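# Stack the desk carton onto the coffee-table carton pile

## Task

Take the carton that sits on the desk and set it centred on the top of the carton pile on the coffee table, with its orientation matching the cartons beneath it. It must stay there by itself once released; if it only stays because the robot supports it, the goal is not met. At the end the gripper must be open, and the arm and hand must be well away from the pile and not over it. The robot must not tip over or finish leaning, or the goal fails.

## Robot and tools

Robot: a Hello Robot Stretch 4 with one arm. It has an omni-wheel base, a mast carrying a lift that moves up and down, a telescoping arm that reaches straight forward, a three-joint wrist (yaw, pitch, roll) and a two-finger gripper. It stands about 1.6 m tall; the base rim lies within 0.23 m of the base origin. Cameras: head_camera (mast top, looking forward and down; turn the base to aim it), head_left_camera and head_right_camera (fisheyes beside it, steeper, showing the base and arm), wrist_camera (behind the fingers, fingertips near the bottom of its picture).

Frames: the base frame sits on the floor under the base centre, x forward, y left, z up. hand_pose is reported in it and marks a point between the open fingertips; its printed value may be slightly off. The odometry frame is the base frame at the scene's start. Heading is positive to the left, in -3.142 to 3.142.

execute_actions(actions, cameras): actions is a list holding one action or none (empty = just report state and images). cameras lists which images to return (head_camera, head_left_camera, head_right_camera, wrist_camera, or all; [] for none; omitted = all). An action contains base, joints, or both, plus optional pace and contact_limits; alternatively it contains only end_of_arm. All motions in one action start at once.
- base: exactly one key, each a relative offset from where the base last measured itself, in the base frame. translate_m: straight drive in metres, forward positive, -2 to 2. strafe_m: sideways metres, left positive, -2 to 2. rotate_rad: turn in place in radians, counter-clockwise (left) positive, -3.2 to 3.2.
- joints: a single dictionary for the one arm, keyed by joint name, each value an absolute target (not an offset). lift_m 0 to 1.2 m; arm_m 0 to 0.55 m extension; wrist_yaw_rad -1.134 to 4.276 (0 points forward, positive turns left, 3.14 folds back, beyond 3.4 the arm may obstruct); wrist_pitch_rad -1.117 to 4.259 (0 level, 1.57 points down); wrist_roll_rad -1.117 to 4.259 (0 puts the fingers level, positive turns clockwise viewed from behind); gripper_m -0.038 to 0.141, the fingertip gap in metres (negative means pressing the tips together). Tolerances for done: 0.004 for lift, arm and gripper, 0.02 for yaw and roll, 0.05 for pitch. Joint targets outside range are clipped and noted; any other bad value or unknown key rejects the whole call.
- pace: slow, default, fast or max. Base tops out at 0.1/0.3/0.4/0.6 m/s and 1/2/3/4 rad/s; with lift above 0.2 these shrink, to 0.3 m/s and 1 rad/s at full height.
- contact_limits: only arm_m, 0 (gentlest) to 0.75 (firmest), default 0.5; sets how much force stops the arm.
- end_of_arm: "enable_torque" re-powers wrist or gripper motors that shut off.
A joint or base left out of an action may still be driving to its earlier target. No action runs beyond 15 s. At scene start, lift_m 0.4 with wrist_yaw_rad 0 in one action unfolds the wrist.

wait(seconds): 0 to 10 s, commands nothing, returns state and images. zoom_image(camera, region): enlarges [x0, y0, x1, y1] pixels (at most 504 by 504) of that camera's latest full image. read_manual(section): licence texts only. finished_scene(scene): ends the current scene (number 1 or 2) permanently and reports success; call it only once the carton rests on its own and the arm is clear.

Results: base_status and joint_status describe how each motion ended. done (for the base it only means the wheels turned the commanded amount); off_target (stopped short, may still push); contact_stop_at_<key> (met resistance; that part goes slack, a slack lift can sag under load, slack wheels can roll); limit_stop_at_tilt (leaning over 6 degrees; lift, arm and wheels go slack until it rights); limit_stop_at_own_body (about to hit itself, likely with pitch below -0.2 and strong roll); torque_fault (a wrist motor overloaded and went limp; send enable_torque). on_its_own reports things not commanded in that call; its held at value is the target being held. If a stop occurs, any later motion or finish calls in the same reply are skipped. lidar_m: 12 distances in metres in 30-degree sectors, the first straight ahead, going counter-clockwise (4th left, 7th behind, 10th right); '-' means nothing seen or closer than 0.25 m; it sees from about 0.15 m up, so tabletops register. wrist_depth_mm: a 7 by 7 grid of depths, 100 to 2000 mm, top-left first. base_odometry counts wheel turns, so slipping inflates it; if turned_by_wheels and turned_by_imu differ by over about 0.1 rad, something was hit or wheels slipped. base_tilt is in degrees, forward and right positive, with a bias up to about 1.5. motor_effort gives percent of maximum, positive toward larger joint values, peak in brackets; a loaded level gripper shifts wrist pitch effort; for wheel motors positive means turning right.

Gripping: command a gap smaller than the carton's width; lower values squeeze harder and pull it toward the wrist. Neither the gripper reading nor done proves a grasp; a firm squeeze shows as a gripper effort change. If fingertips catch on a surface below, raise the lift.

Cautions: do not drive or turn with over 1 kg held and arm_m above 0.2, especially at fast paces, or the robot can tip. Avoid steady pushing or pulling, above all with the gripper high or a high contact limit. Avoid dropping, slamming or hard contact with the cartons; lower the carton gently, release, then retract and move the hand away from the stack. Objects may occasionally be nudged by outside forces. The camera calibration printed is approximate and wrist-mounted camera poses can err more.

Each tool is called after "Emit:" by a JSON object that holds its "method" and its "body".

## Session

Emit:
{"method": "execute_actions", "body": {"actions": []}}

Scene clock: 0.00 s.
base_odometry: x=+0.000 y=+0.000 heading=+0.000 (m, m, rad; odometry frame)
turned_by_wheels: +0.000 (rad since the last result)
turned_by_imu: +0.000 (rad since the last result)
base_tilt: forward=+0.8 right=+0.0 (deg)
lidar_m: 1.61 2.71 1.66 1.45 1.44 1.81 0.89 0.90 1.11 1.93 2.26 1.77
base_status: not commanded
joint_positions: lift_m=+0.238 arm_m=+0.002 wrist_yaw_rad=+3.082 wrist_pitch_rad=-0.004 wrist_roll_rad=-0.013 gripper_m=+0.057
joint_status: not commanded
motor_effort: lift_m=+19 arm_m=+0 wrist_yaw_rad=-1 wrist_pitch_rad=-9 wrist_roll_rad=+0 gripper_m=-1 wheel_0=+0 wheel_1=+1 wheel_2=+0 (%)
hand_pose: x=-0.1099 y=+0.1045 z=+0.4178 quat_wxyz=(+0.030, +0.002, -0.006, +1.000) (m; base frame)
wrist_depth_mm: - 139 1756 1863 - - 1576 / - 130 1708 1863 - - 1537 / 106 140 213 1808 - - 1576 / 121 141 1708 1921 - - 1537 / 1537 1576 1708 1808 - - 1618 / 1499 1464 195 1499 198 1499 1464 / 1042 976 1042 113 1042 991 1078
pictures: head_camera, head_left_camera, head_right_camera, wrist_camera
Images, in order (width x height): head_camera 420x560, head_left_camera 420x672, head_right_camera 420x672, wrist_camera 616x392.

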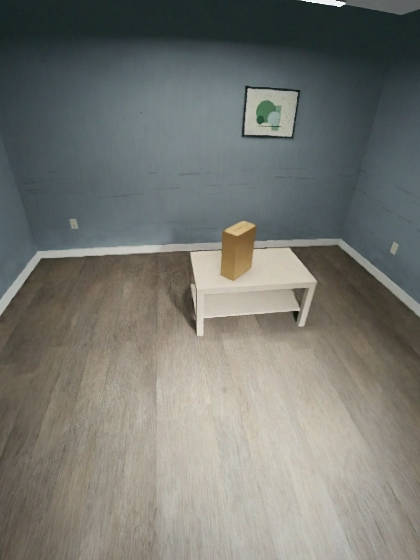

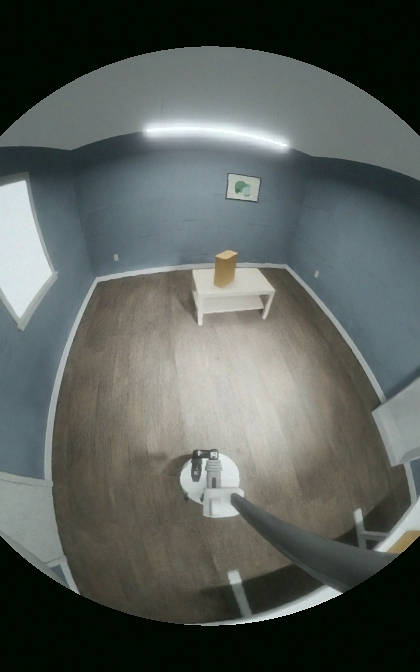

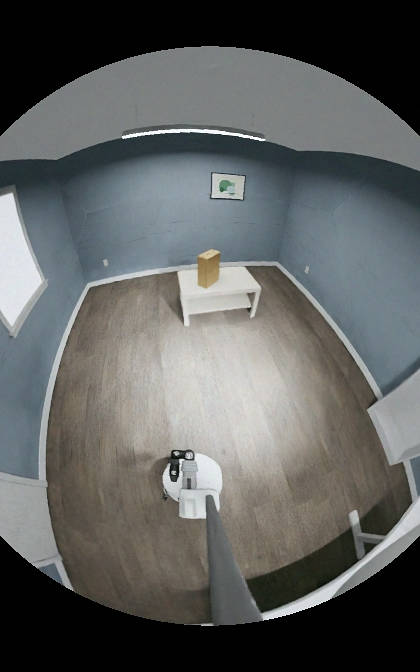

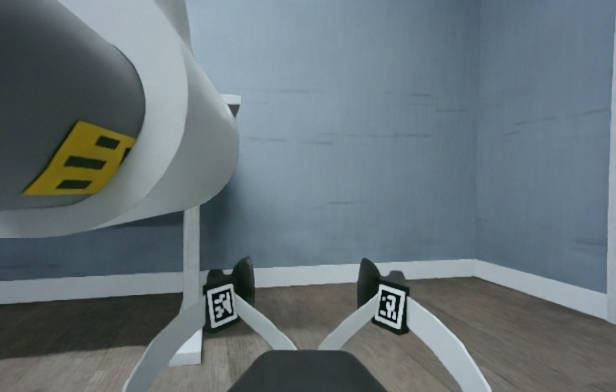

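Emit:
{"method": "execute_actions", "body": {"actions": [{"base":{"rotate_rad":-2.6},"joints":{"lift_m":0.9,"wrist_yaw_rad":0,"gripper_m":0.14}}], "cameras": ["head_camera","wrist_camera"]}}

Scene clock: 6.07 s.
base_odometry: x=+0.000 y=+0.000 heading=-2.600 (m, m, rad; odometry frame)
turned_by_wheels: -2.600 (rad since the last result)
turned_by_imu: -2.539 (rad since the last result)
base_tilt: forward=+0.9 right=+0.1 (deg)
lidar_m: 0.90 1.11 1.93 2.24 1.77 1.61 2.58 1.65 1.46 1.45 1.84 0.88
base_status: done
joint_positions: lift_m=+0.900 arm_m=+0.002 wrist_yaw_rad=+0.000 wrist_pitch_rad=-0.004 wrist_roll_rad=-0.013 gripper_m=+0.140
joint_status: all done
motor_effort: lift_m=+22(22) arm_m=+0(0) wrist_yaw_rad=+0(7) wrist_pitch_rad=-6(8) wrist_roll_rad=+1(1) gripper_m=+1(3) wheel_0=+0(6) wheel_1=-1(8) wheel_2=-2(7) (%)
hand_pose: x=+0.4613 y=-0.0873 z=+1.0791 quat_wxyz=(+1.000, -0.006, -0.002, +0.000) (m; base frame)
wrist_depth_mm: - 1808 1661 1499 1397 1255 1229 / - 1756 1708 1537 1366 1281 1229 / - 1808 1618 1576 1430 1281 1229 / - 1863 1661 1499 1430 1336 1205 / - 1808 1661 1576 1430 1336 1229 / 1205 202 1098 1281 1138 215 1229 / 1336 946 904 113 904 891 1229
pictures: head_camera, wrist_camera
camera_calibration (this result's frames):
wrist_camera: T_world_to_cam=[[-0.0132968, -0.99982, 0.0135398, -0.099242], [-0.0140649, -0.0133527, -0.999812, 1.13459], [0.999813, -0.0134847, -0.0138848, -0.214945], [0, 0, 0, 1]] pos_world=[0.229543, -0.0869728, 1.13274]
Images, in order (width x height): head_camera 420x560, wrist_camera 616x392.

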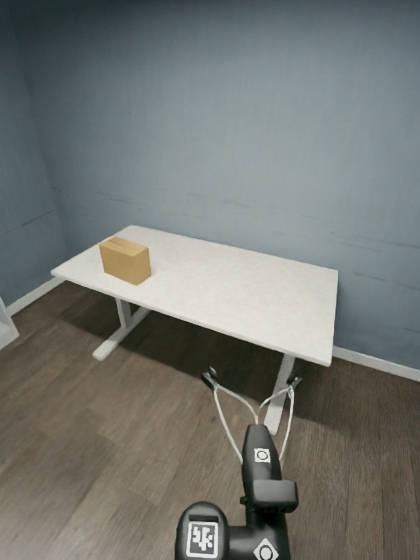

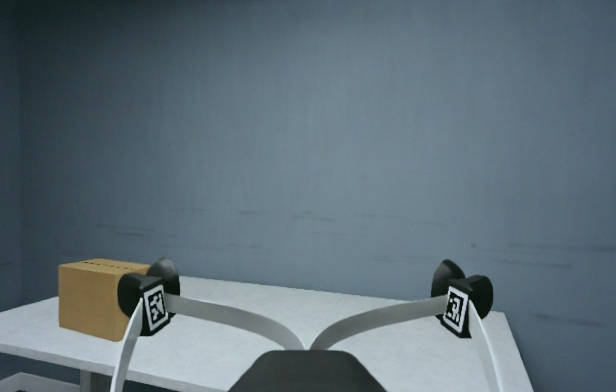

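Emit:
{"method": "execute_actions", "body": {"actions": [{"base":{"rotate_rad":-0.6},"joints":{"lift_m":1.1,"wrist_pitch_rad":1.57}}], "cameras": []}}

Emit:
{"method": "execute_actions", "body": {"actions": [{"base":{"strafe_m":1.15}}], "cameras": []}}

Emit:
{"method": "execute_actions", "body": {"actions": [{"base":{"translate_m":0.45},"joints":{"arm_m":0.3}}], "cameras": ["head_camera","wrist_camera"]}}

Scene clock: 16.57 s.
base_odometry: x=+0.000 y=+0.000 heading=+3.083 (m, m, rad; odometry frame)
turned_by_wheels: -0.600 (rad since the last result)
turned_by_imu: -0.585 (rad since the last result)
base_tilt: forward=+0.9 right=+0.1 (deg)
lidar_m: 0.89 0.90 1.05 1.92 2.24 1.84 1.61 2.89 1.73 1.48 1.44 1.72
base_status: done
joint_positions: lift_m=+1.100 arm_m=+0.002 wrist_yaw_rad=+0.000 wrist_pitch_rad=+1.570 wrist_roll_rad=-0.013 gripper_m=+0.140
joint_status: all done
motor_effort: lift_m=+22(27) arm_m=+0(0) wrist_yaw_rad=+2(1) wrist_pitch_rad=+1(3) wrist_roll_rad=+1(0) gripper_m=+1(0) wheel_0=+1(6) wheel_1=+0(7) wheel_2=-1(6) (%)
hand_pose: x=+0.1731 y=-0.0874 z=+0.9894 quat_wxyz=(+0.707, -0.005, +0.707, +0.005) (m; base frame)
wrist_depth_mm: 1182 1160 1205 1182 1182 1182 1229 / 1182 1160 1205 1160 1182 1182 1182 / 1160 1205 1182 1182 1205 1205 1205 / 1205 1160 1205 1182 1182 1205 1205 / 1205 1205 976 991 1182 1205 1205 / 1182 202 991 991 1205 208 1229 / 1229 1182 1229 112 1229 1229 1229
pictures: none
No camera images: the call's "cameras" was empty. Leave "cameras" out to get every camera's image.

Scene clock: 21.73 s.
base_odometry: x=-0.067 y=-1.148 heading=+3.083 (m, m, rad; odometry frame)
turned_by_wheels: +0.000 (rad since the last result)
turned_by_imu: +0.002 (rad since the last result)
base_tilt: forward=+0.8 right=+0.1 (deg)
lidar_m: 0.63 0.64 0.96 0.82 0.83 1.34 1.87 1.87 2.93 2.54 1.26 0.74
base_status: done
joint_positions: lift_m=+1.100 arm_m=+0.002 wrist_yaw_rad=+0.000 wrist_pitch_rad=+1.570 wrist_roll_rad=-0.013 gripper_m=+0.140
joint_status: not commanded
motor_effort: lift_m=+21(22) arm_m=+0(0) wrist_yaw_rad=-1(1) wrist_pitch_rad=+1(0) wrist_roll_rad=+1(2) gripper_m=+0(0) wheel_0=+0(10) wheel_1=+0(9) wheel_2=+0(0) (%)
hand_pose: x=+0.1730 y=-0.0874 z=+0.9895 quat_wxyz=(+0.707, -0.005, +0.707, +0.005) (m; base frame)
wrist_depth_mm: 1182 1182 1182 1160 1182 1205 1182 / 1182 1160 1160 1160 1160 1182 1182 / 1182 1205 1182 1205 1182 1182 1205 / 1182 1182 1205 1182 1182 1160 1229 / 1205 1205 991 1008 1182 1182 1205 / 1205 203 976 991 1205 208 1205 / 1182 1205 1205 112 1229 1205 1229
pictures: none
No camera images: the call's "cameras" was empty. Leave "cameras" out to get every camera's image.

Scene clock: 24.70 s.
base_odometry: x=-0.517 y=-1.122 heading=+3.083 (m, m, rad; odometry frame)
turned_by_wheels: +0.000 (rad since the last result)
turned_by_imu: -0.002 (rad since the last result)
base_tilt: forward=+1.0 right=+0.0 (deg)
lidar_m: 0.25 0.25 0.25 0.94 0.94 1.11 2.29 2.31 2.84 2.46 0.43 0.25
base_status: done
joint_positions: lift_m=+1.100 arm_m=+0.299 wrist_yaw_rad=+0.000 wrist_pitch_rad=+1.570 wrist_roll_rad=-0.013 gripper_m=+0.140
joint_status: all done
motor_effort: lift_m=+21(21) arm_m=+8(7) wrist_yaw_rad=-1(1) wrist_pitch_rad=-1(1) wrist_roll_rad=+0(1) gripper_m=+1(0) wheel_0=+1(7) wheel_1=+2(6) wheel_2=+3(9) (%)
hand_pose: x=+0.4698 y=-0.0874 z=+0.9895 quat_wxyz=(+0.707, -0.005, +0.707, +0.005) (m; base frame)
wrist_depth_mm: 480 484 484 488 484 488 488 / 488 484 484 488 488 492 488 / 488 488 488 488 484 488 500 / 484 488 492 492 488 496 496 / 496 442 373 488 496 496 496 / 315 202 314 315 496 208 496 / 317 315 315 113 500 496 1205
pictures: head_camera, wrist_camera
camera_calibration (this result's frames):
wrist_camera: T_world_to_cam=[[0.013679, -0.999815, 0.013521, -0.110648], [-0.999757, -0.0134423, 0.0174486, 0.50163], [-0.0172636, -0.0137564, -0.999756, 1.22866], [0, 0, 0, 1]] pos_world=[0.524233, -0.086983, 1.22111]
Images, in order (width x height): head_camera 420x560, wrist_camera 616x392.

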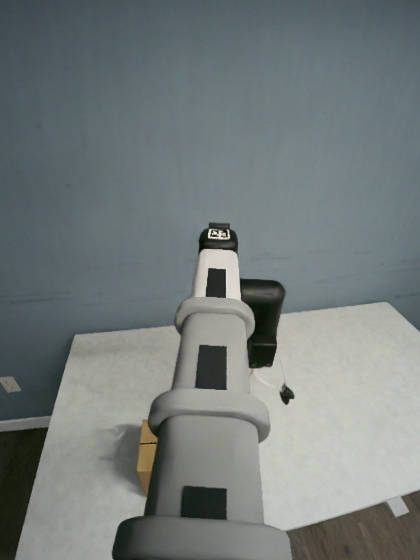

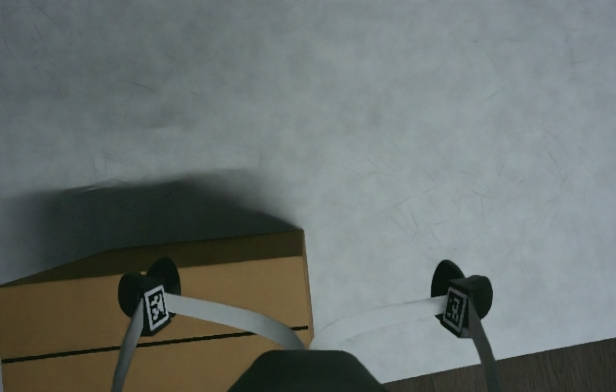

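Emit:
{"method": "execute_actions", "body": {"actions": [{"base":{"strafe_m":0.124},"joints":{"arm_m":0.23,"wrist_roll_rad":1.5}}], "cameras": ["wrist_camera"]}}

Scene clock: 31.33 s.
base_odometry: x=-0.524 y=-1.246 heading=+3.083 (m, m, rad; odometry frame)
turned_by_wheels: +0.000 (rad since the last result)
turned_by_imu: +0.001 (rad since the last result)
base_tilt: forward=+0.8 right=+0.0 (deg)
lidar_m: 0.25 0.25 0.25 0.81 0.80 0.96 2.37 2.34 2.98 2.59 0.37 0.25
base_status: done
joint_positions: lift_m=+1.100 arm_m=+0.231 wrist_yaw_rad=+0.000 wrist_pitch_rad=+1.570 wrist_roll_rad=+1.500 gripper_m=+0.140
joint_status: all done
motor_effort: lift_m=+21(21) arm_m=-8(8) wrist_yaw_rad=+0(1) wrist_pitch_rad=+0(1) wrist_roll_rad=+3(7) gripper_m=+2(0) wheel_0=+1(9) wheel_1=-2(8) wheel_2=+0(3) (%)
hand_pose: x=+0.4025 y=-0.0874 z=+0.9895 quat_wxyz=(+0.518, +0.482, +0.517, -0.482) (m; base frame)
wrist_depth_mm: 480 480 488 484 492 1182 1182 / 484 480 488 488 488 1205 1182 / 484 488 488 315 488 1205 1229 / 484 492 488 314 496 1008 1229 / 484 492 492 317 492 1008 1205 / 488 202 315 317 317 208 1205 / 492 492 492 112 500 1205 1205
pictures: wrist_camera
camera_calibration (this result's frames):
wrist_camera: T_world_to_cam=[[-0.997328, -0.0719343, 0.0127653, 0.379053], [-0.0716949, 0.997259, 0.0183106, 0.148269], [-0.0140474, 0.0173464, -0.999751, 1.22892], [0, 0, 0, 1]] pos_world=[0.405933, -0.141913, 1.22106]
Images, in order (width x height): wrist_camera 616x392.

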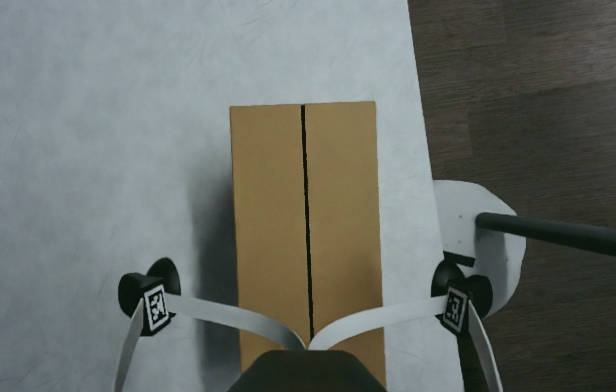

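Good.

Emit:
{"method": "execute_actions", "body": {"actions": [{"joints":{"lift_m":0.95}}], "cameras": []}}

Emit:
{"method": "execute_actions", "body": {"actions": [{"joints":{"gripper_m":0.06}}], "cameras": []}}

Emit:
{"method": "execute_actions", "body": {"actions": [{"joints":{"lift_m":1.1,"arm_m":0.1},"base":{"translate_m":-0.4}}], "cameras": []}}

Emit:
{"method": "execute_actions", "body": {"actions": [{"base":{"rotate_rad":-2.75}}], "cameras": []}}

Emit:
{"method": "execute_actions", "body": {"actions": [{"base":{"translate_m":1.3}}], "cameras": ["head_camera","head_left_camera"]}}

Scene clock: 39.87 s.
base_odometry: x=-0.524 y=-1.246 heading=+3.083 (m, m, rad; odometry frame)
turned_by_wheels: +0.000 (rad since the last result)
turned_by_imu: +0.001 (rad since the last result)
base_tilt: forward=+0.9 right=+0.0 (deg)
lidar_m: 0.25 0.25 0.25 0.81 0.81 0.98 2.37 2.32 2.98 2.59 0.36 0.25
base_status: not commanded
joint_positions: lift_m=+0.951 arm_m=+0.231 wrist_yaw_rad=+0.000 wrist_pitch_rad=+1.572 wrist_roll_rad=+1.500 gripper_m=+0.140
joint_status: all done
motor_effort: lift_m=+5(21) arm_m=-7(8) wrist_yaw_rad=+1(1) wrist_pitch_rad=-5(7) wrist_roll_rad=+2(2) gripper_m=+1(0) wheel_0=+1(1) wheel_1=-2(2) wheel_2=+1(1) (%)
hand_pose: x=+0.4018 y=-0.0874 z=+0.8408 quat_wxyz=(+0.517, +0.482, +0.518, -0.482) (m; base frame)
wrist_depth_mm: 343 343 347 345 345 1042 1060 / 345 345 169 169 170 1060 1060 / 345 345 170 170 171 349 1042 / 347 349 170 170 171 349 1078 / 347 349 171 170 172 351 854 / 347 200 171 171 172 193 1060 / 349 349 171 112 173 353 1078
pictures: none
No camera images: the call's "cameras" was empty. Leave "cameras" out to get every camera's image.

Scene clock: 41.67 s.
base_odometry: x=-0.524 y=-1.246 heading=+3.083 (m, m, rad; odometry frame)
turned_by_wheels: +0.000 (rad since the last result)
turned_by_imu: +0.000 (rad since the last result)
base_tilt: forward=+0.9 right=-0.1 (deg)
lidar_m: 0.25 0.25 0.25 0.80 0.82 0.98 2.36 2.33 2.99 2.60 0.37 0.25
base_status: not commanded
joint_positions: lift_m=+0.950 arm_m=+0.231 wrist_yaw_rad=+0.000 wrist_pitch_rad=+1.570 wrist_roll_rad=+1.500 gripper_m=+0.060
joint_status: all done
motor_effort: lift_m=+14(14) arm_m=-7(7) wrist_yaw_rad=+1(1) wrist_pitch_rad=-1(12) wrist_roll_rad=+2(2) gripper_m=-19(20) wheel_0=+1(2) wheel_1=-2(2) wheel_2=+0(1) (%)
hand_pose: x=+0.4022 y=-0.0874 z=+0.8401 quat_wxyz=(+0.517, +0.482, +0.517, -0.482) (m; base frame)
wrist_depth_mm: 336 340 155 155 155 1042 1060 / 336 340 155 155 155 1060 1042 / 338 340 155 156 156 1042 1060 / 340 340 156 156 156 351 1060 / 340 342 156 157 157 349 854 / 342 179 157 157 158 180 1060 / 343 345 157 113 157 351 1078
pictures: none
No camera images: the call's "cameras" was empty. Leave "cameras" out to get every camera's image.

Scene clock: 44.47 s.
base_odometry: x=-0.124 y=-1.269 heading=+3.083 (m, m, rad; odometry frame)
turned_by_wheels: +0.000 (rad since the last result)
turned_by_imu: +0.003 (rad since the last result)
base_tilt: forward=+0.9 right=-0.1 (deg)
lidar_m: 0.25 0.56 0.82 0.71 0.72 1.21 2.25 1.93 3.07 2.66 1.12 0.25
base_status: done
joint_positions: lift_m=+1.100 arm_m=+0.101 wrist_yaw_rad=+0.000 wrist_pitch_rad=+1.570 wrist_roll_rad=+1.500 gripper_m=+0.060
joint_status: all done
motor_effort: lift_m=+23(25) arm_m=-7(9) wrist_yaw_rad=-1(2) wrist_pitch_rad=+1(1) wrist_roll_rad=+1(2) gripper_m=-18(20) wheel_0=-2(7) wheel_1=+0(6) wheel_2=-1(10) (%)
hand_pose: x=+0.2725 y=-0.0874 z=+0.9894 quat_wxyz=(+0.518, +0.482, +0.517, -0.482) (m; base frame)
wrist_depth_mm: 1160 1182 155 156 155 1182 1205 / 1160 1182 155 156 156 1205 1205 / 1182 1182 156 156 156 1182 1229 / 1182 1160 156 156 157 1205 1182 / 508 1205 156 157 157 1008 525 / 488 179 158 157 158 180 1229 / 488 1205 157 113 157 1205 1205
pictures: none
No camera images: the call's "cameras" was empty. Leave "cameras" out to get every camera's image.

Scene clock: 47.87 s.
base_odometry: x=-0.124 y=-1.269 heading=+0.334 (m, m, rad; odometry frame)
turned_by_wheels: -2.750 (rad since the last result)
turned_by_imu: -2.685 (rad since the last result)
base_tilt: forward=+0.9 right=-0.1 (deg)
lidar_m: 0.25 2.17 2.71 1.36 0.69 0.56 0.55 1.25 0.71 0.71 1.14 0.25
base_status: done
joint_positions: lift_m=+1.100 arm_m=+0.101 wrist_yaw_rad=+0.000 wrist_pitch_rad=+1.570 wrist_roll_rad=+1.500 gripper_m=+0.060
joint_status: not commanded
motor_effort: lift_m=+20(23) arm_m=-8(8) wrist_yaw_rad=-1(2) wrist_pitch_rad=+0(2) wrist_roll_rad=+2(1) gripper_m=-20(19) wheel_0=+2(7) wheel_1=+2(6) wheel_2=+1(5) (%)
hand_pose: x=+0.2725 y=-0.0874 z=+0.9896 quat_wxyz=(+0.518, +0.482, +0.517, -0.482) (m; base frame)
wrist_depth_mm: 1182 1205 155 154 156 1205 1138 / 1160 1182 155 156 156 1205 1205 / 1138 1160 155 156 156 1205 1182 / 1182 1182 156 156 156 1182 1205 / 1182 1182 156 157 158 991 535 / 1205 178 157 157 157 180 1229 / 1205 1205 157 113 158 1205 1229
pictures: none
No camera images: the call's "cameras" was empty. Leave "cameras" out to get every camera's image.

Scene clock: 53.67 s.
base_odometry: x=+1.104 y=-0.843 heading=+0.334 (m, m, rad; odometry frame)
turned_by_wheels: +0.000 (rad since the last result)
turned_by_imu: -0.008 (rad since the last result)
base_tilt: forward=+0.9 right=+0.0 (deg)
lidar_m: 0.25 0.75 2.47 2.46 2.68 1.84 1.81 1.34 1.25 1.25 1.36 0.25
base_status: done
joint_positions: lift_m=+1.100 arm_m=+0.101 wrist_yaw_rad=+0.000 wrist_pitch_rad=+1.570 wrist_roll_rad=+1.500 gripper_m=+0.060
joint_status: not commanded
motor_effort: lift_m=+20(20) arm_m=-8(8) wrist_yaw_rad=-1(1) wrist_pitch_rad=-1(1) wrist_roll_rad=+2(2) gripper_m=-20(20) wheel_0=+1(7) wheel_1=+1(6) wheel_2=+0(8) (%)
hand_pose: x=+0.2725 y=-0.0874 z=+0.9896 quat_wxyz=(+0.518, +0.482, +0.517, -0.482) (m; base frame)
wrist_depth_mm: 1182 1182 155 155 155 1205 1205 / 1160 1182 155 156 156 1205 1182 / 741 891 155 156 156 1182 1229 / 741 1042 156 156 156 1182 1205 / 750 1025 156 157 157 991 530 / 750 178 157 157 158 180 1229 / 750 1182 157 113 158 1229 1205
pictures: head_camera, head_left_camera
Images, in order (width x height): head_camera 420x560, head_left_camera 420x672.

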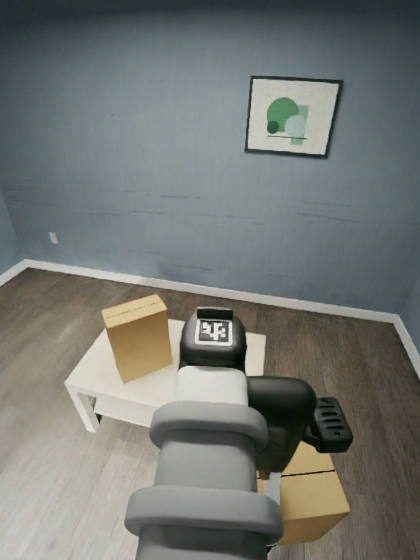

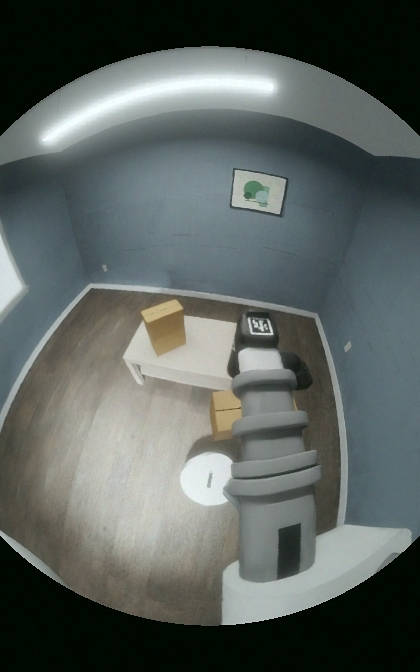

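Emit:
{"method": "execute_actions", "body": {"actions": [{"base":{"rotate_rad":0.4},"joints":{"lift_m":1.2}}], "cameras": []}}

Emit:
{"method": "execute_actions", "body": {"actions": [{"joints":{"arm_m":0.45}}], "cameras": ["head_right_camera","head_left_camera","wrist_camera"]}}

Scene clock: 62.93 s.
base_odometry: x=+1.104 y=-0.843 heading=+0.733 (m, m, rad; odometry frame)
turned_by_wheels: +0.400 (rad since the last result)
turned_by_imu: +0.391 (rad since the last result)
base_tilt: forward=+0.9 right=-0.1 (deg)
lidar_m: 0.25 1.03 2.48 2.62 1.88 1.81 1.34 1.28 1.23 1.31 1.85 0.25
base_status: done
joint_positions: lift_m=+1.199 arm_m=+0.101 wrist_yaw_rad=+0.000 wrist_pitch_rad=+1.570 wrist_roll_rad=+1.500 gripper_m=+0.060
joint_status: all done
motor_effort: lift_m=+23(23) arm_m=-7(8) wrist_yaw_rad=-2(1) wrist_pitch_rad=+1(2) wrist_roll_rad=+2(1) gripper_m=-18(20) wheel_0=-2(5) wheel_1=-4(6) wheel_2=-1(5) (%)
hand_pose: x=+0.2725 y=-0.0874 z=+1.0891 quat_wxyz=(+0.518, +0.482, +0.517, -0.482) (m; base frame)
wrist_depth_mm: 842 842 155 155 155 1281 1255 / 842 854 155 156 156 1281 1281 / 842 842 155 156 156 1255 1281 / 842 1118 156 156 156 1308 1308 / 866 1281 156 157 157 1308 535 / 1182 178 157 158 157 180 1336 / 1281 1281 157 112 157 1308 1336
pictures: none
No camera images: the call's "cameras" was empty. Leave "cameras" out to get every camera's image.

Scene clock: 65.10 s.
base_odometry: x=+1.104 y=-0.843 heading=+0.733 (m, m, rad; odometry frame)
turned_by_wheels: +0.000 (rad since the last result)
turned_by_imu: +0.000 (rad since the last result)
base_tilt: forward=+0.9 right=+0.0 (deg)
lidar_m: 0.51 1.00 2.47 2.62 1.89 1.84 1.36 1.29 1.22 1.31 1.86 0.57
base_status: not commanded
joint_positions: lift_m=+1.199 arm_m=+0.449 wrist_yaw_rad=+0.000 wrist_pitch_rad=+1.570 wrist_roll_rad=+1.500 gripper_m=+0.060
joint_status: all done
motor_effort: lift_m=+23(23) arm_m=+8(8) wrist_yaw_rad=-1(0) wrist_pitch_rad=+1(1) wrist_roll_rad=+1(1) gripper_m=-19(19) wheel_0=-2(2) wheel_1=-4(3) wheel_2=-1(1) (%)
hand_pose: x=+0.6199 y=-0.0874 z=+1.0891 quat_wxyz=(+0.518, +0.482, +0.517, -0.482) (m; base frame)
wrist_depth_mm: 1255 831 155 155 155 1308 1281 / 842 820 155 155 156 1281 1281 / 603 842 155 156 156 1308 1281 / 512 668 156 156 156 1060 1281 / 500 654 156 157 157 1078 1098 / 500 179 157 157 157 180 1336 / 1281 991 157 113 157 1308 1336
pictures: head_left_camera, head_right_camera, wrist_camera
camera_calibration (this result's frames):
wrist_camera: T_world_to_cam=[[-0.997332, -0.0719459, 0.0123734, 0.59501], [-0.0717138, 0.997258, 0.0182826, 0.162072], [-0.0136548, 0.0173464, -0.999756, 1.33134], [0, 0, 0, 1]] pos_world=[0.623225, -0.141913, 1.32069]
Images, in order (width x height): head_left_camera 420x672, head_right_camera 420x672, wrist_camera 616x392.

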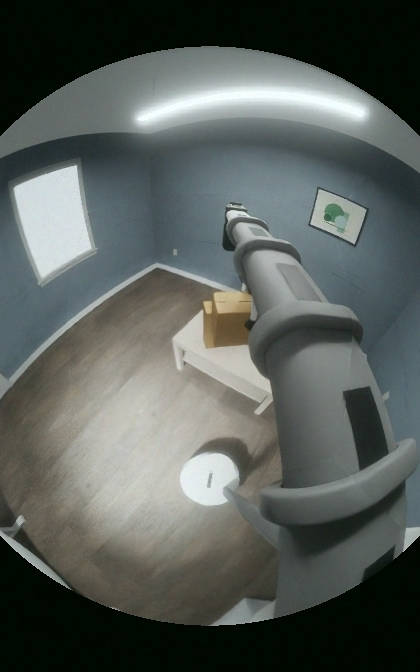

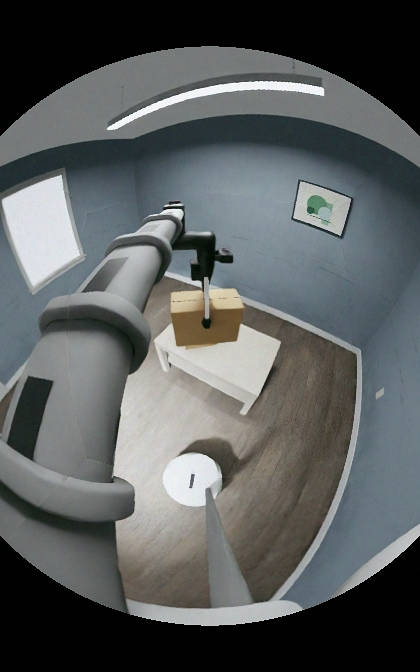

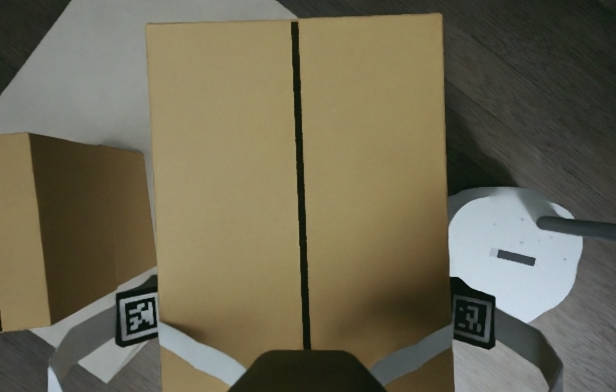

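Emit:
{"method": "execute_actions", "body": {"actions": [{"base":{"strafe_m":0.02},"joints":{"arm_m":0.55,"wrist_roll_rad":1.44,"lift_m":1.08}}], "cameras": []}}

Emit:
{"method": "execute_actions", "body": {"actions": [{"base":{"translate_m":0.2},"pace":"slow"}], "cameras": ["head_right_camera","wrist_camera"]}}

Scene clock: 73.50 s.
base_odometry: x=+1.090 y=-0.828 heading=+0.733 (m, m, rad; odometry frame)
turned_by_wheels: +0.000 (rad since the last result)
turned_by_imu: +0.001 (rad since the last result)
base_tilt: forward=+0.9 right=+0.1 (deg)
lidar_m: 0.61 1.00 2.43 2.61 1.88 1.82 1.37 1.29 1.25 1.33 1.88 0.68
base_status: done
joint_positions: lift_m=+1.080 arm_m=+0.549 wrist_yaw_rad=+0.000 wrist_pitch_rad=+1.570 wrist_roll_rad=+1.440 gripper_m=+0.060
joint_status: all done
motor_effort: lift_m=+15(22) arm_m=+7(8) wrist_yaw_rad=-1(1) wrist_pitch_rad=-1(1) wrist_roll_rad=-2(2) gripper_m=-20(19) wheel_0=-2(8) wheel_1=+0(6) wheel_2=+0(0) (%)
hand_pose: x=+0.7198 y=-0.0874 z=+0.9700 quat_wxyz=(+0.532, +0.467, +0.531, -0.466) (m; base frame)
wrist_depth_mm: 723 715 155 156 155 1182 1182 / 723 715 155 156 155 1182 1138 / 377 462 156 156 156 1182 1182 / 377 455 156 156 156 1205 1205 / 379 455 156 157 158 1008 991 / 379 179 157 157 157 181 991 / 1160 732 157 113 157 1182 1008
pictures: none
No camera images: the call's "cameras" was empty. Leave "cameras" out to get every camera's image.

Scene clock: 76.80 s.
base_odometry: x=+1.239 y=-0.694 heading=+0.733 (m, m, rad; odometry frame)
turned_by_wheels: +0.000 (rad since the last result)
turned_by_imu: -0.001 (rad since the last result)
base_tilt: forward=+0.8 right=+0.0 (deg)
lidar_m: 0.54 0.78 2.33 2.48 2.05 1.97 1.56 1.41 1.36 1.43 0.53 0.50
base_status: done
joint_positions: lift_m=+1.080 arm_m=+0.549 wrist_yaw_rad=+0.000 wrist_pitch_rad=+1.570 wrist_roll_rad=+1.440 gripper_m=+0.060
joint_status: not commanded
motor_effort: lift_m=+15(15) arm_m=+8(8) wrist_yaw_rad=+0(0) wrist_pitch_rad=+1(1) wrist_roll_rad=-1(1) gripper_m=-20(19) wheel_0=+2(5) wheel_1=+2(4) wheel_2=-1(5) (%)
hand_pose: x=+0.7198 y=-0.0874 z=+0.9700 quat_wxyz=(+0.532, +0.467, +0.531, -0.466) (m; base frame)
wrist_depth_mm: 1160 1160 155 155 155 732 1182 / 1138 723 155 155 156 732 1182 / 1160 732 155 156 156 1182 1182 / 732 715 156 156 156 1160 1205 / 732 732 156 157 157 1025 991 / 1182 178 156 157 157 180 976 / 1160 1160 157 113 158 1205 991
pictures: head_right_camera, wrist_camera
camera_calibration (this result's frames):
wrist_camera: T_world_to_cam=[[-0.991328, -0.130806, 0.0126337, 0.686448], [-0.130566, 0.991272, 0.0182488, 0.213289], [-0.0149105, 0.016441, -0.999754, 1.21445], [0, 0, 0, 1]] pos_world=[0.726451, -0.141603, 1.20158]
Images, in order (width x height): head_right_camera 420x672, wrist_camera 616x392.

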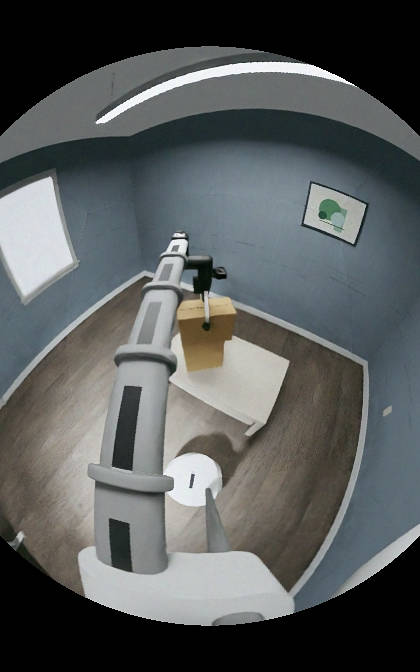

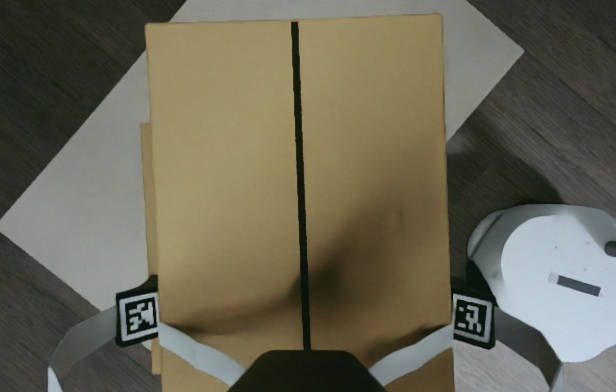

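Emit:
{"method": "execute_actions", "body": {"actions": [{"base":{"translate_m":0.096},"pace":"slow"}], "cameras": []}}

Emit:
{"method": "execute_actions", "body": {"actions": [{"base":{"strafe_m":0.013},"pace":"slow"}], "cameras": []}}

Emit:
{"method": "execute_actions", "body": {"actions": [{"joints":{"lift_m":1.035},"pace":"slow"}], "cameras": []}}

Emit:
{"method": "execute_actions", "body": {"actions": [{"joints":{"gripper_m":0.14}}], "cameras": []}}

Emit:
{"method": "execute_actions", "body": {"actions": [{"joints":{"lift_m":1.2}}], "cameras": ["wrist_camera"]}}

Emit:
{"method": "execute_actions", "body": {"actions": [{"joints":{"arm_m":0},"base":{"translate_m":-0.3}}], "cameras": ["head_right_camera"]}}

Scene clock: 86.37 s.
base_odometry: x=+1.310 y=-0.630 heading=+0.734 (m, m, rad; odometry frame)
turned_by_wheels: +0.000 (rad since the last result)
turned_by_imu: +0.000 (rad since the last result)
base_tilt: forward=+0.9 right=+0.0 (deg)
lidar_m: 0.47 0.69 2.28 2.43 2.10 2.06 1.65 1.44 1.41 1.48 0.46 0.43
base_status: done
joint_positions: lift_m=+1.080 arm_m=+0.549 wrist_yaw_rad=+0.000 wrist_pitch_rad=+1.570 wrist_roll_rad=+1.440 gripper_m=+0.060
joint_status: not commanded
motor_effort: lift_m=+15(15) arm_m=+8(7) wrist_yaw_rad=+0(2) wrist_pitch_rad=+0(1) wrist_roll_rad=+0(0) gripper_m=-20(19) wheel_0=+4(5) wheel_1=+4(5) wheel_2=-3(5) (%)
hand_pose: x=+0.7198 y=-0.0874 z=+0.9700 quat_wxyz=(+0.532, +0.467, +0.531, -0.466) (m; base frame)
wrist_depth_mm: 1160 1138 155 155 155 741 1160 / 1138 1160 155 155 156 741 1205 / 1182 732 156 156 156 741 1182 / 1182 732 156 156 156 1205 1229 / 1118 732 156 157 157 1008 991 / 1160 179 157 157 158 181 991 / 1182 1205 157 113 158 1205 976
pictures: none
No camera images: the call's "cameras" was empty. Leave "cameras" out to get every camera's image.

Scene clock: 87.33 s.
base_odometry: x=+1.301 y=-0.621 heading=+0.734 (m, m, rad; odometry frame)
turned_by_wheels: +0.000 (rad since the last result)
turned_by_imu: +0.000 (rad since the last result)
base_tilt: forward=+0.8 right=-0.1 (deg)
lidar_m: 0.47 0.69 2.25 2.42 2.12 2.06 1.65 1.48 1.41 1.51 0.44 0.45
base_status: done
joint_positions: lift_m=+1.080 arm_m=+0.549 wrist_yaw_rad=+0.000 wrist_pitch_rad=+1.570 wrist_roll_rad=+1.440 gripper_m=+0.060
joint_status: not commanded
motor_effort: lift_m=+15(15) arm_m=+8(7) wrist_yaw_rad=+0(0) wrist_pitch_rad=+0(2) wrist_roll_rad=+0(1) gripper_m=-20(19) wheel_0=-2(7) wheel_1=+2(6) wheel_2=+0(2) (%)
hand_pose: x=+0.7198 y=-0.0874 z=+0.9700 quat_wxyz=(+0.532, +0.467, +0.531, -0.466) (m; base frame)
wrist_depth_mm: 1138 1138 155 155 155 732 1182 / 1138 1160 155 155 156 723 1182 / 1160 732 156 156 156 732 1182 / 1160 732 156 156 156 1182 1205 / 1160 732 156 157 157 991 1008 / 1138 178 157 157 157 180 991 / 1160 1160 158 113 158 1160 991
pictures: none
No camera images: the call's "cameras" was empty. Leave "cameras" out to get every camera's image.

Scene clock: 88.57 s.
base_odometry: x=+1.301 y=-0.621 heading=+0.734 (m, m, rad; odometry frame)
turned_by_wheels: +0.000 (rad since the last result)
turned_by_imu: +0.000 (rad since the last result)
base_tilt: forward=+0.9 right=-0.1 (deg)
lidar_m: 0.47 0.69 2.26 2.43 2.11 2.06 1.64 1.47 1.42 1.50 0.46 0.45
base_status: not commanded
joint_positions: lift_m=+1.035 arm_m=+0.549 wrist_yaw_rad=+0.000 wrist_pitch_rad=+1.570 wrist_roll_rad=+1.440 gripper_m=+0.060
joint_status: all done
motor_effort: lift_m=+15(12) arm_m=+8(7) wrist_yaw_rad=-1(1) wrist_pitch_rad=+0(1) wrist_roll_rad=-1(0) gripper_m=-19(19) wheel_0=-2(2) wheel_1=+2(2) wheel_2=+0(0) (%)
hand_pose: x=+0.7198 y=-0.0874 z=+0.9250 quat_wxyz=(+0.532, +0.467, +0.531, -0.466) (m; base frame)
wrist_depth_mm: 1138 1118 155 155 155 691 699 / 1118 1098 155 155 156 691 1138 / 1078 691 156 156 156 691 1118 / 1118 683 155 156 157 1138 1138 / 1118 683 156 157 157 991 946 / 1118 179 157 157 158 180 931 / 1118 1118 157 113 158 1160 931
pictures: none
No camera images: the call's "cameras" was empty. Leave "cameras" out to get every camera's image.

Scene clock: 90.37 s.
base_odometry: x=+1.301 y=-0.620 heading=+0.734 (m, m, rad; odometry frame)
turned_by_wheels: +0.000 (rad since the last result)
turned_by_imu: +0.000 (rad since the last result)
base_tilt: forward=+0.7 right=+0.1 (deg)
lidar_m: 0.47 0.69 2.25 2.40 2.13 2.06 1.64 1.46 1.41 1.50 0.47 0.44
base_status: not commanded
joint_positions: lift_m=+1.036 arm_m=+0.549 wrist_yaw_rad=-0.001 wrist_pitch_rad=+1.573 wrist_roll_rad=+1.440 gripper_m=+0.140
joint_status: all done
motor_effort: lift_m=+7(15) arm_m=+8(7) wrist_yaw_rad=+3(3) wrist_pitch_rad=-11(10) wrist_roll_rad=+1(2) gripper_m=+1(19) wheel_0=+0(2) wheel_1=+2(2) wheel_2=+0(0) (%)
hand_pose: x=+0.7187 y=-0.0874 z=+0.9256 quat_wxyz=(+0.531, +0.466, +0.532, -0.467) (m; base frame)
wrist_depth_mm: 1138 1138 707 699 691 707 699 / 1118 1118 169 169 169 699 1138 / 1138 699 169 169 169 715 1160 / 1118 699 169 169 170 1182 1138 / 1138 699 170 170 171 1060 946 / 1118 196 170 170 171 204 960 / 1160 1138 171 113 172 1182 976
pictures: none
No camera images: the call's "cameras" was empty. Leave "cameras" out to get every camera's image.

Scene clock: 92.13 s.
base_odometry: x=+1.301 y=-0.621 heading=+0.734 (m, m, rad; odometry frame)
turned_by_wheels: +0.000 (rad since the last result)
turned_by_imu: +0.000 (rad since the last result)
base_tilt: forward=+0.9 right=+0.0 (deg)
lidar_m: 0.47 0.69 2.26 2.43 2.10 2.07 1.64 1.47 1.43 1.50 0.46 0.44
base_status: not commanded
joint_positions: lift_m=+1.199 arm_m=+0.549 wrist_yaw_rad=+0.000 wrist_pitch_rad=+1.570 wrist_roll_rad=+1.440 gripper_m=+0.140
joint_status: all done
motor_effort: lift_m=+22(20) arm_m=+8(7) wrist_yaw_rad=+0(3) wrist_pitch_rad=-1(10) wrist_roll_rad=+2(1) gripper_m=+1(1) wheel_0=+0(0) wheel_1=+2(2) wheel_2=-1(1) (%)
hand_pose: x=+0.7197 y=-0.0874 z=+1.0892 quat_wxyz=(+0.532, +0.466, +0.531, -0.466) (m; base frame)
wrist_depth_mm: 1255 1255 1281 854 842 866 1308 / 1281 1281 831 842 854 854 1308 / 1255 1229 854 322 854 1281 1308 / 1281 842 842 325 854 1281 1336 / 1229 854 854 325 1308 1118 1098 / 1281 202 324 324 327 208 1098 / 1281 1308 1281 112 1366 1308 1308
pictures: wrist_camera
camera_calibration (this result's frames):
wrist_camera: T_world_to_cam=[[-0.991274, -0.131187, 0.0128981, 0.684489], [-0.130943, 0.991221, 0.0182832, 0.211332], [-0.0151834, 0.0164347, -0.99975, 1.33375], [0, 0, 0, 1]] pos_world=[0.726439, -0.141601, 1.32073]
Images, in order (width x height): wrist_camera 616x392.

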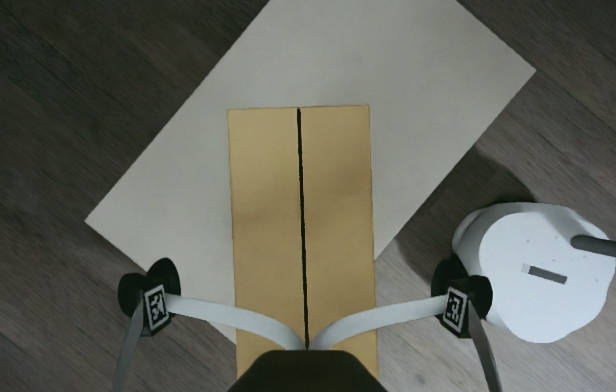

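Scene clock: 94.80 s.
base_odometry: x=+1.079 y=-0.821 heading=+0.733 (m, m, rad; odometry frame)
turned_by_wheels: -0.001 (rad since the last result)
turned_by_imu: +0.002 (rad since the last result)
base_tilt: forward=+0.7 right=+0.1 (deg)
lidar_m: 0.75 1.05 2.43 2.59 1.86 1.81 1.37 1.30 1.27 1.32 1.90 0.70
base_status: done
joint_positions: lift_m=+1.199 arm_m=+0.003 wrist_yaw_rad=+0.000 wrist_pitch_rad=+1.570 wrist_roll_rad=+1.440 gripper_m=+0.140
joint_status: all done
joint sent to its limit — the command would take arm_m past its lower limit, so that joint was sent only as far as its limit.
motor_effort: lift_m=+22(22) arm_m=-8(8) wrist_yaw_rad=+0(1) wrist_pitch_rad=-2(1) wrist_roll_rad=+3(2) gripper_m=+1(0) wheel_0=-3(7) wheel_1=-3(5) wheel_2=-1(9) (%)
hand_pose: x=+0.1743 y=-0.0874 z=+1.0892 quat_wxyz=(+0.532, +0.466, +0.531, -0.466) (m; base frame)
wrist_depth_mm: 866 842 1281 1281 1281 1255 1308 / 842 1160 1255 1281 1281 1281 1308 / 842 1281 1281 1281 1308 1308 1308 / 1138 1281 1281 1281 1078 1281 1281 / 1281 1308 1281 1078 1098 521 1308 / 1281 201 1281 1255 1098 209 1308 / 1308 1308 1308 113 1281 1308 1336
pictures: head_right_camera
Images, in order (width x height): head_right_camera 420x672.

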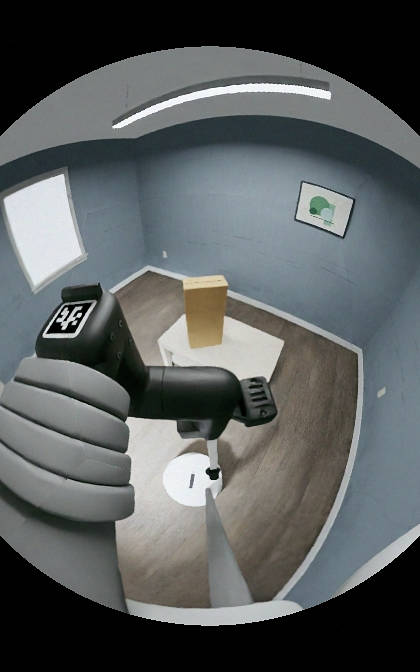

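Emit:
{"method": "finished_scene", "body": {"scene": 1}}

The scene is finished: the task was done.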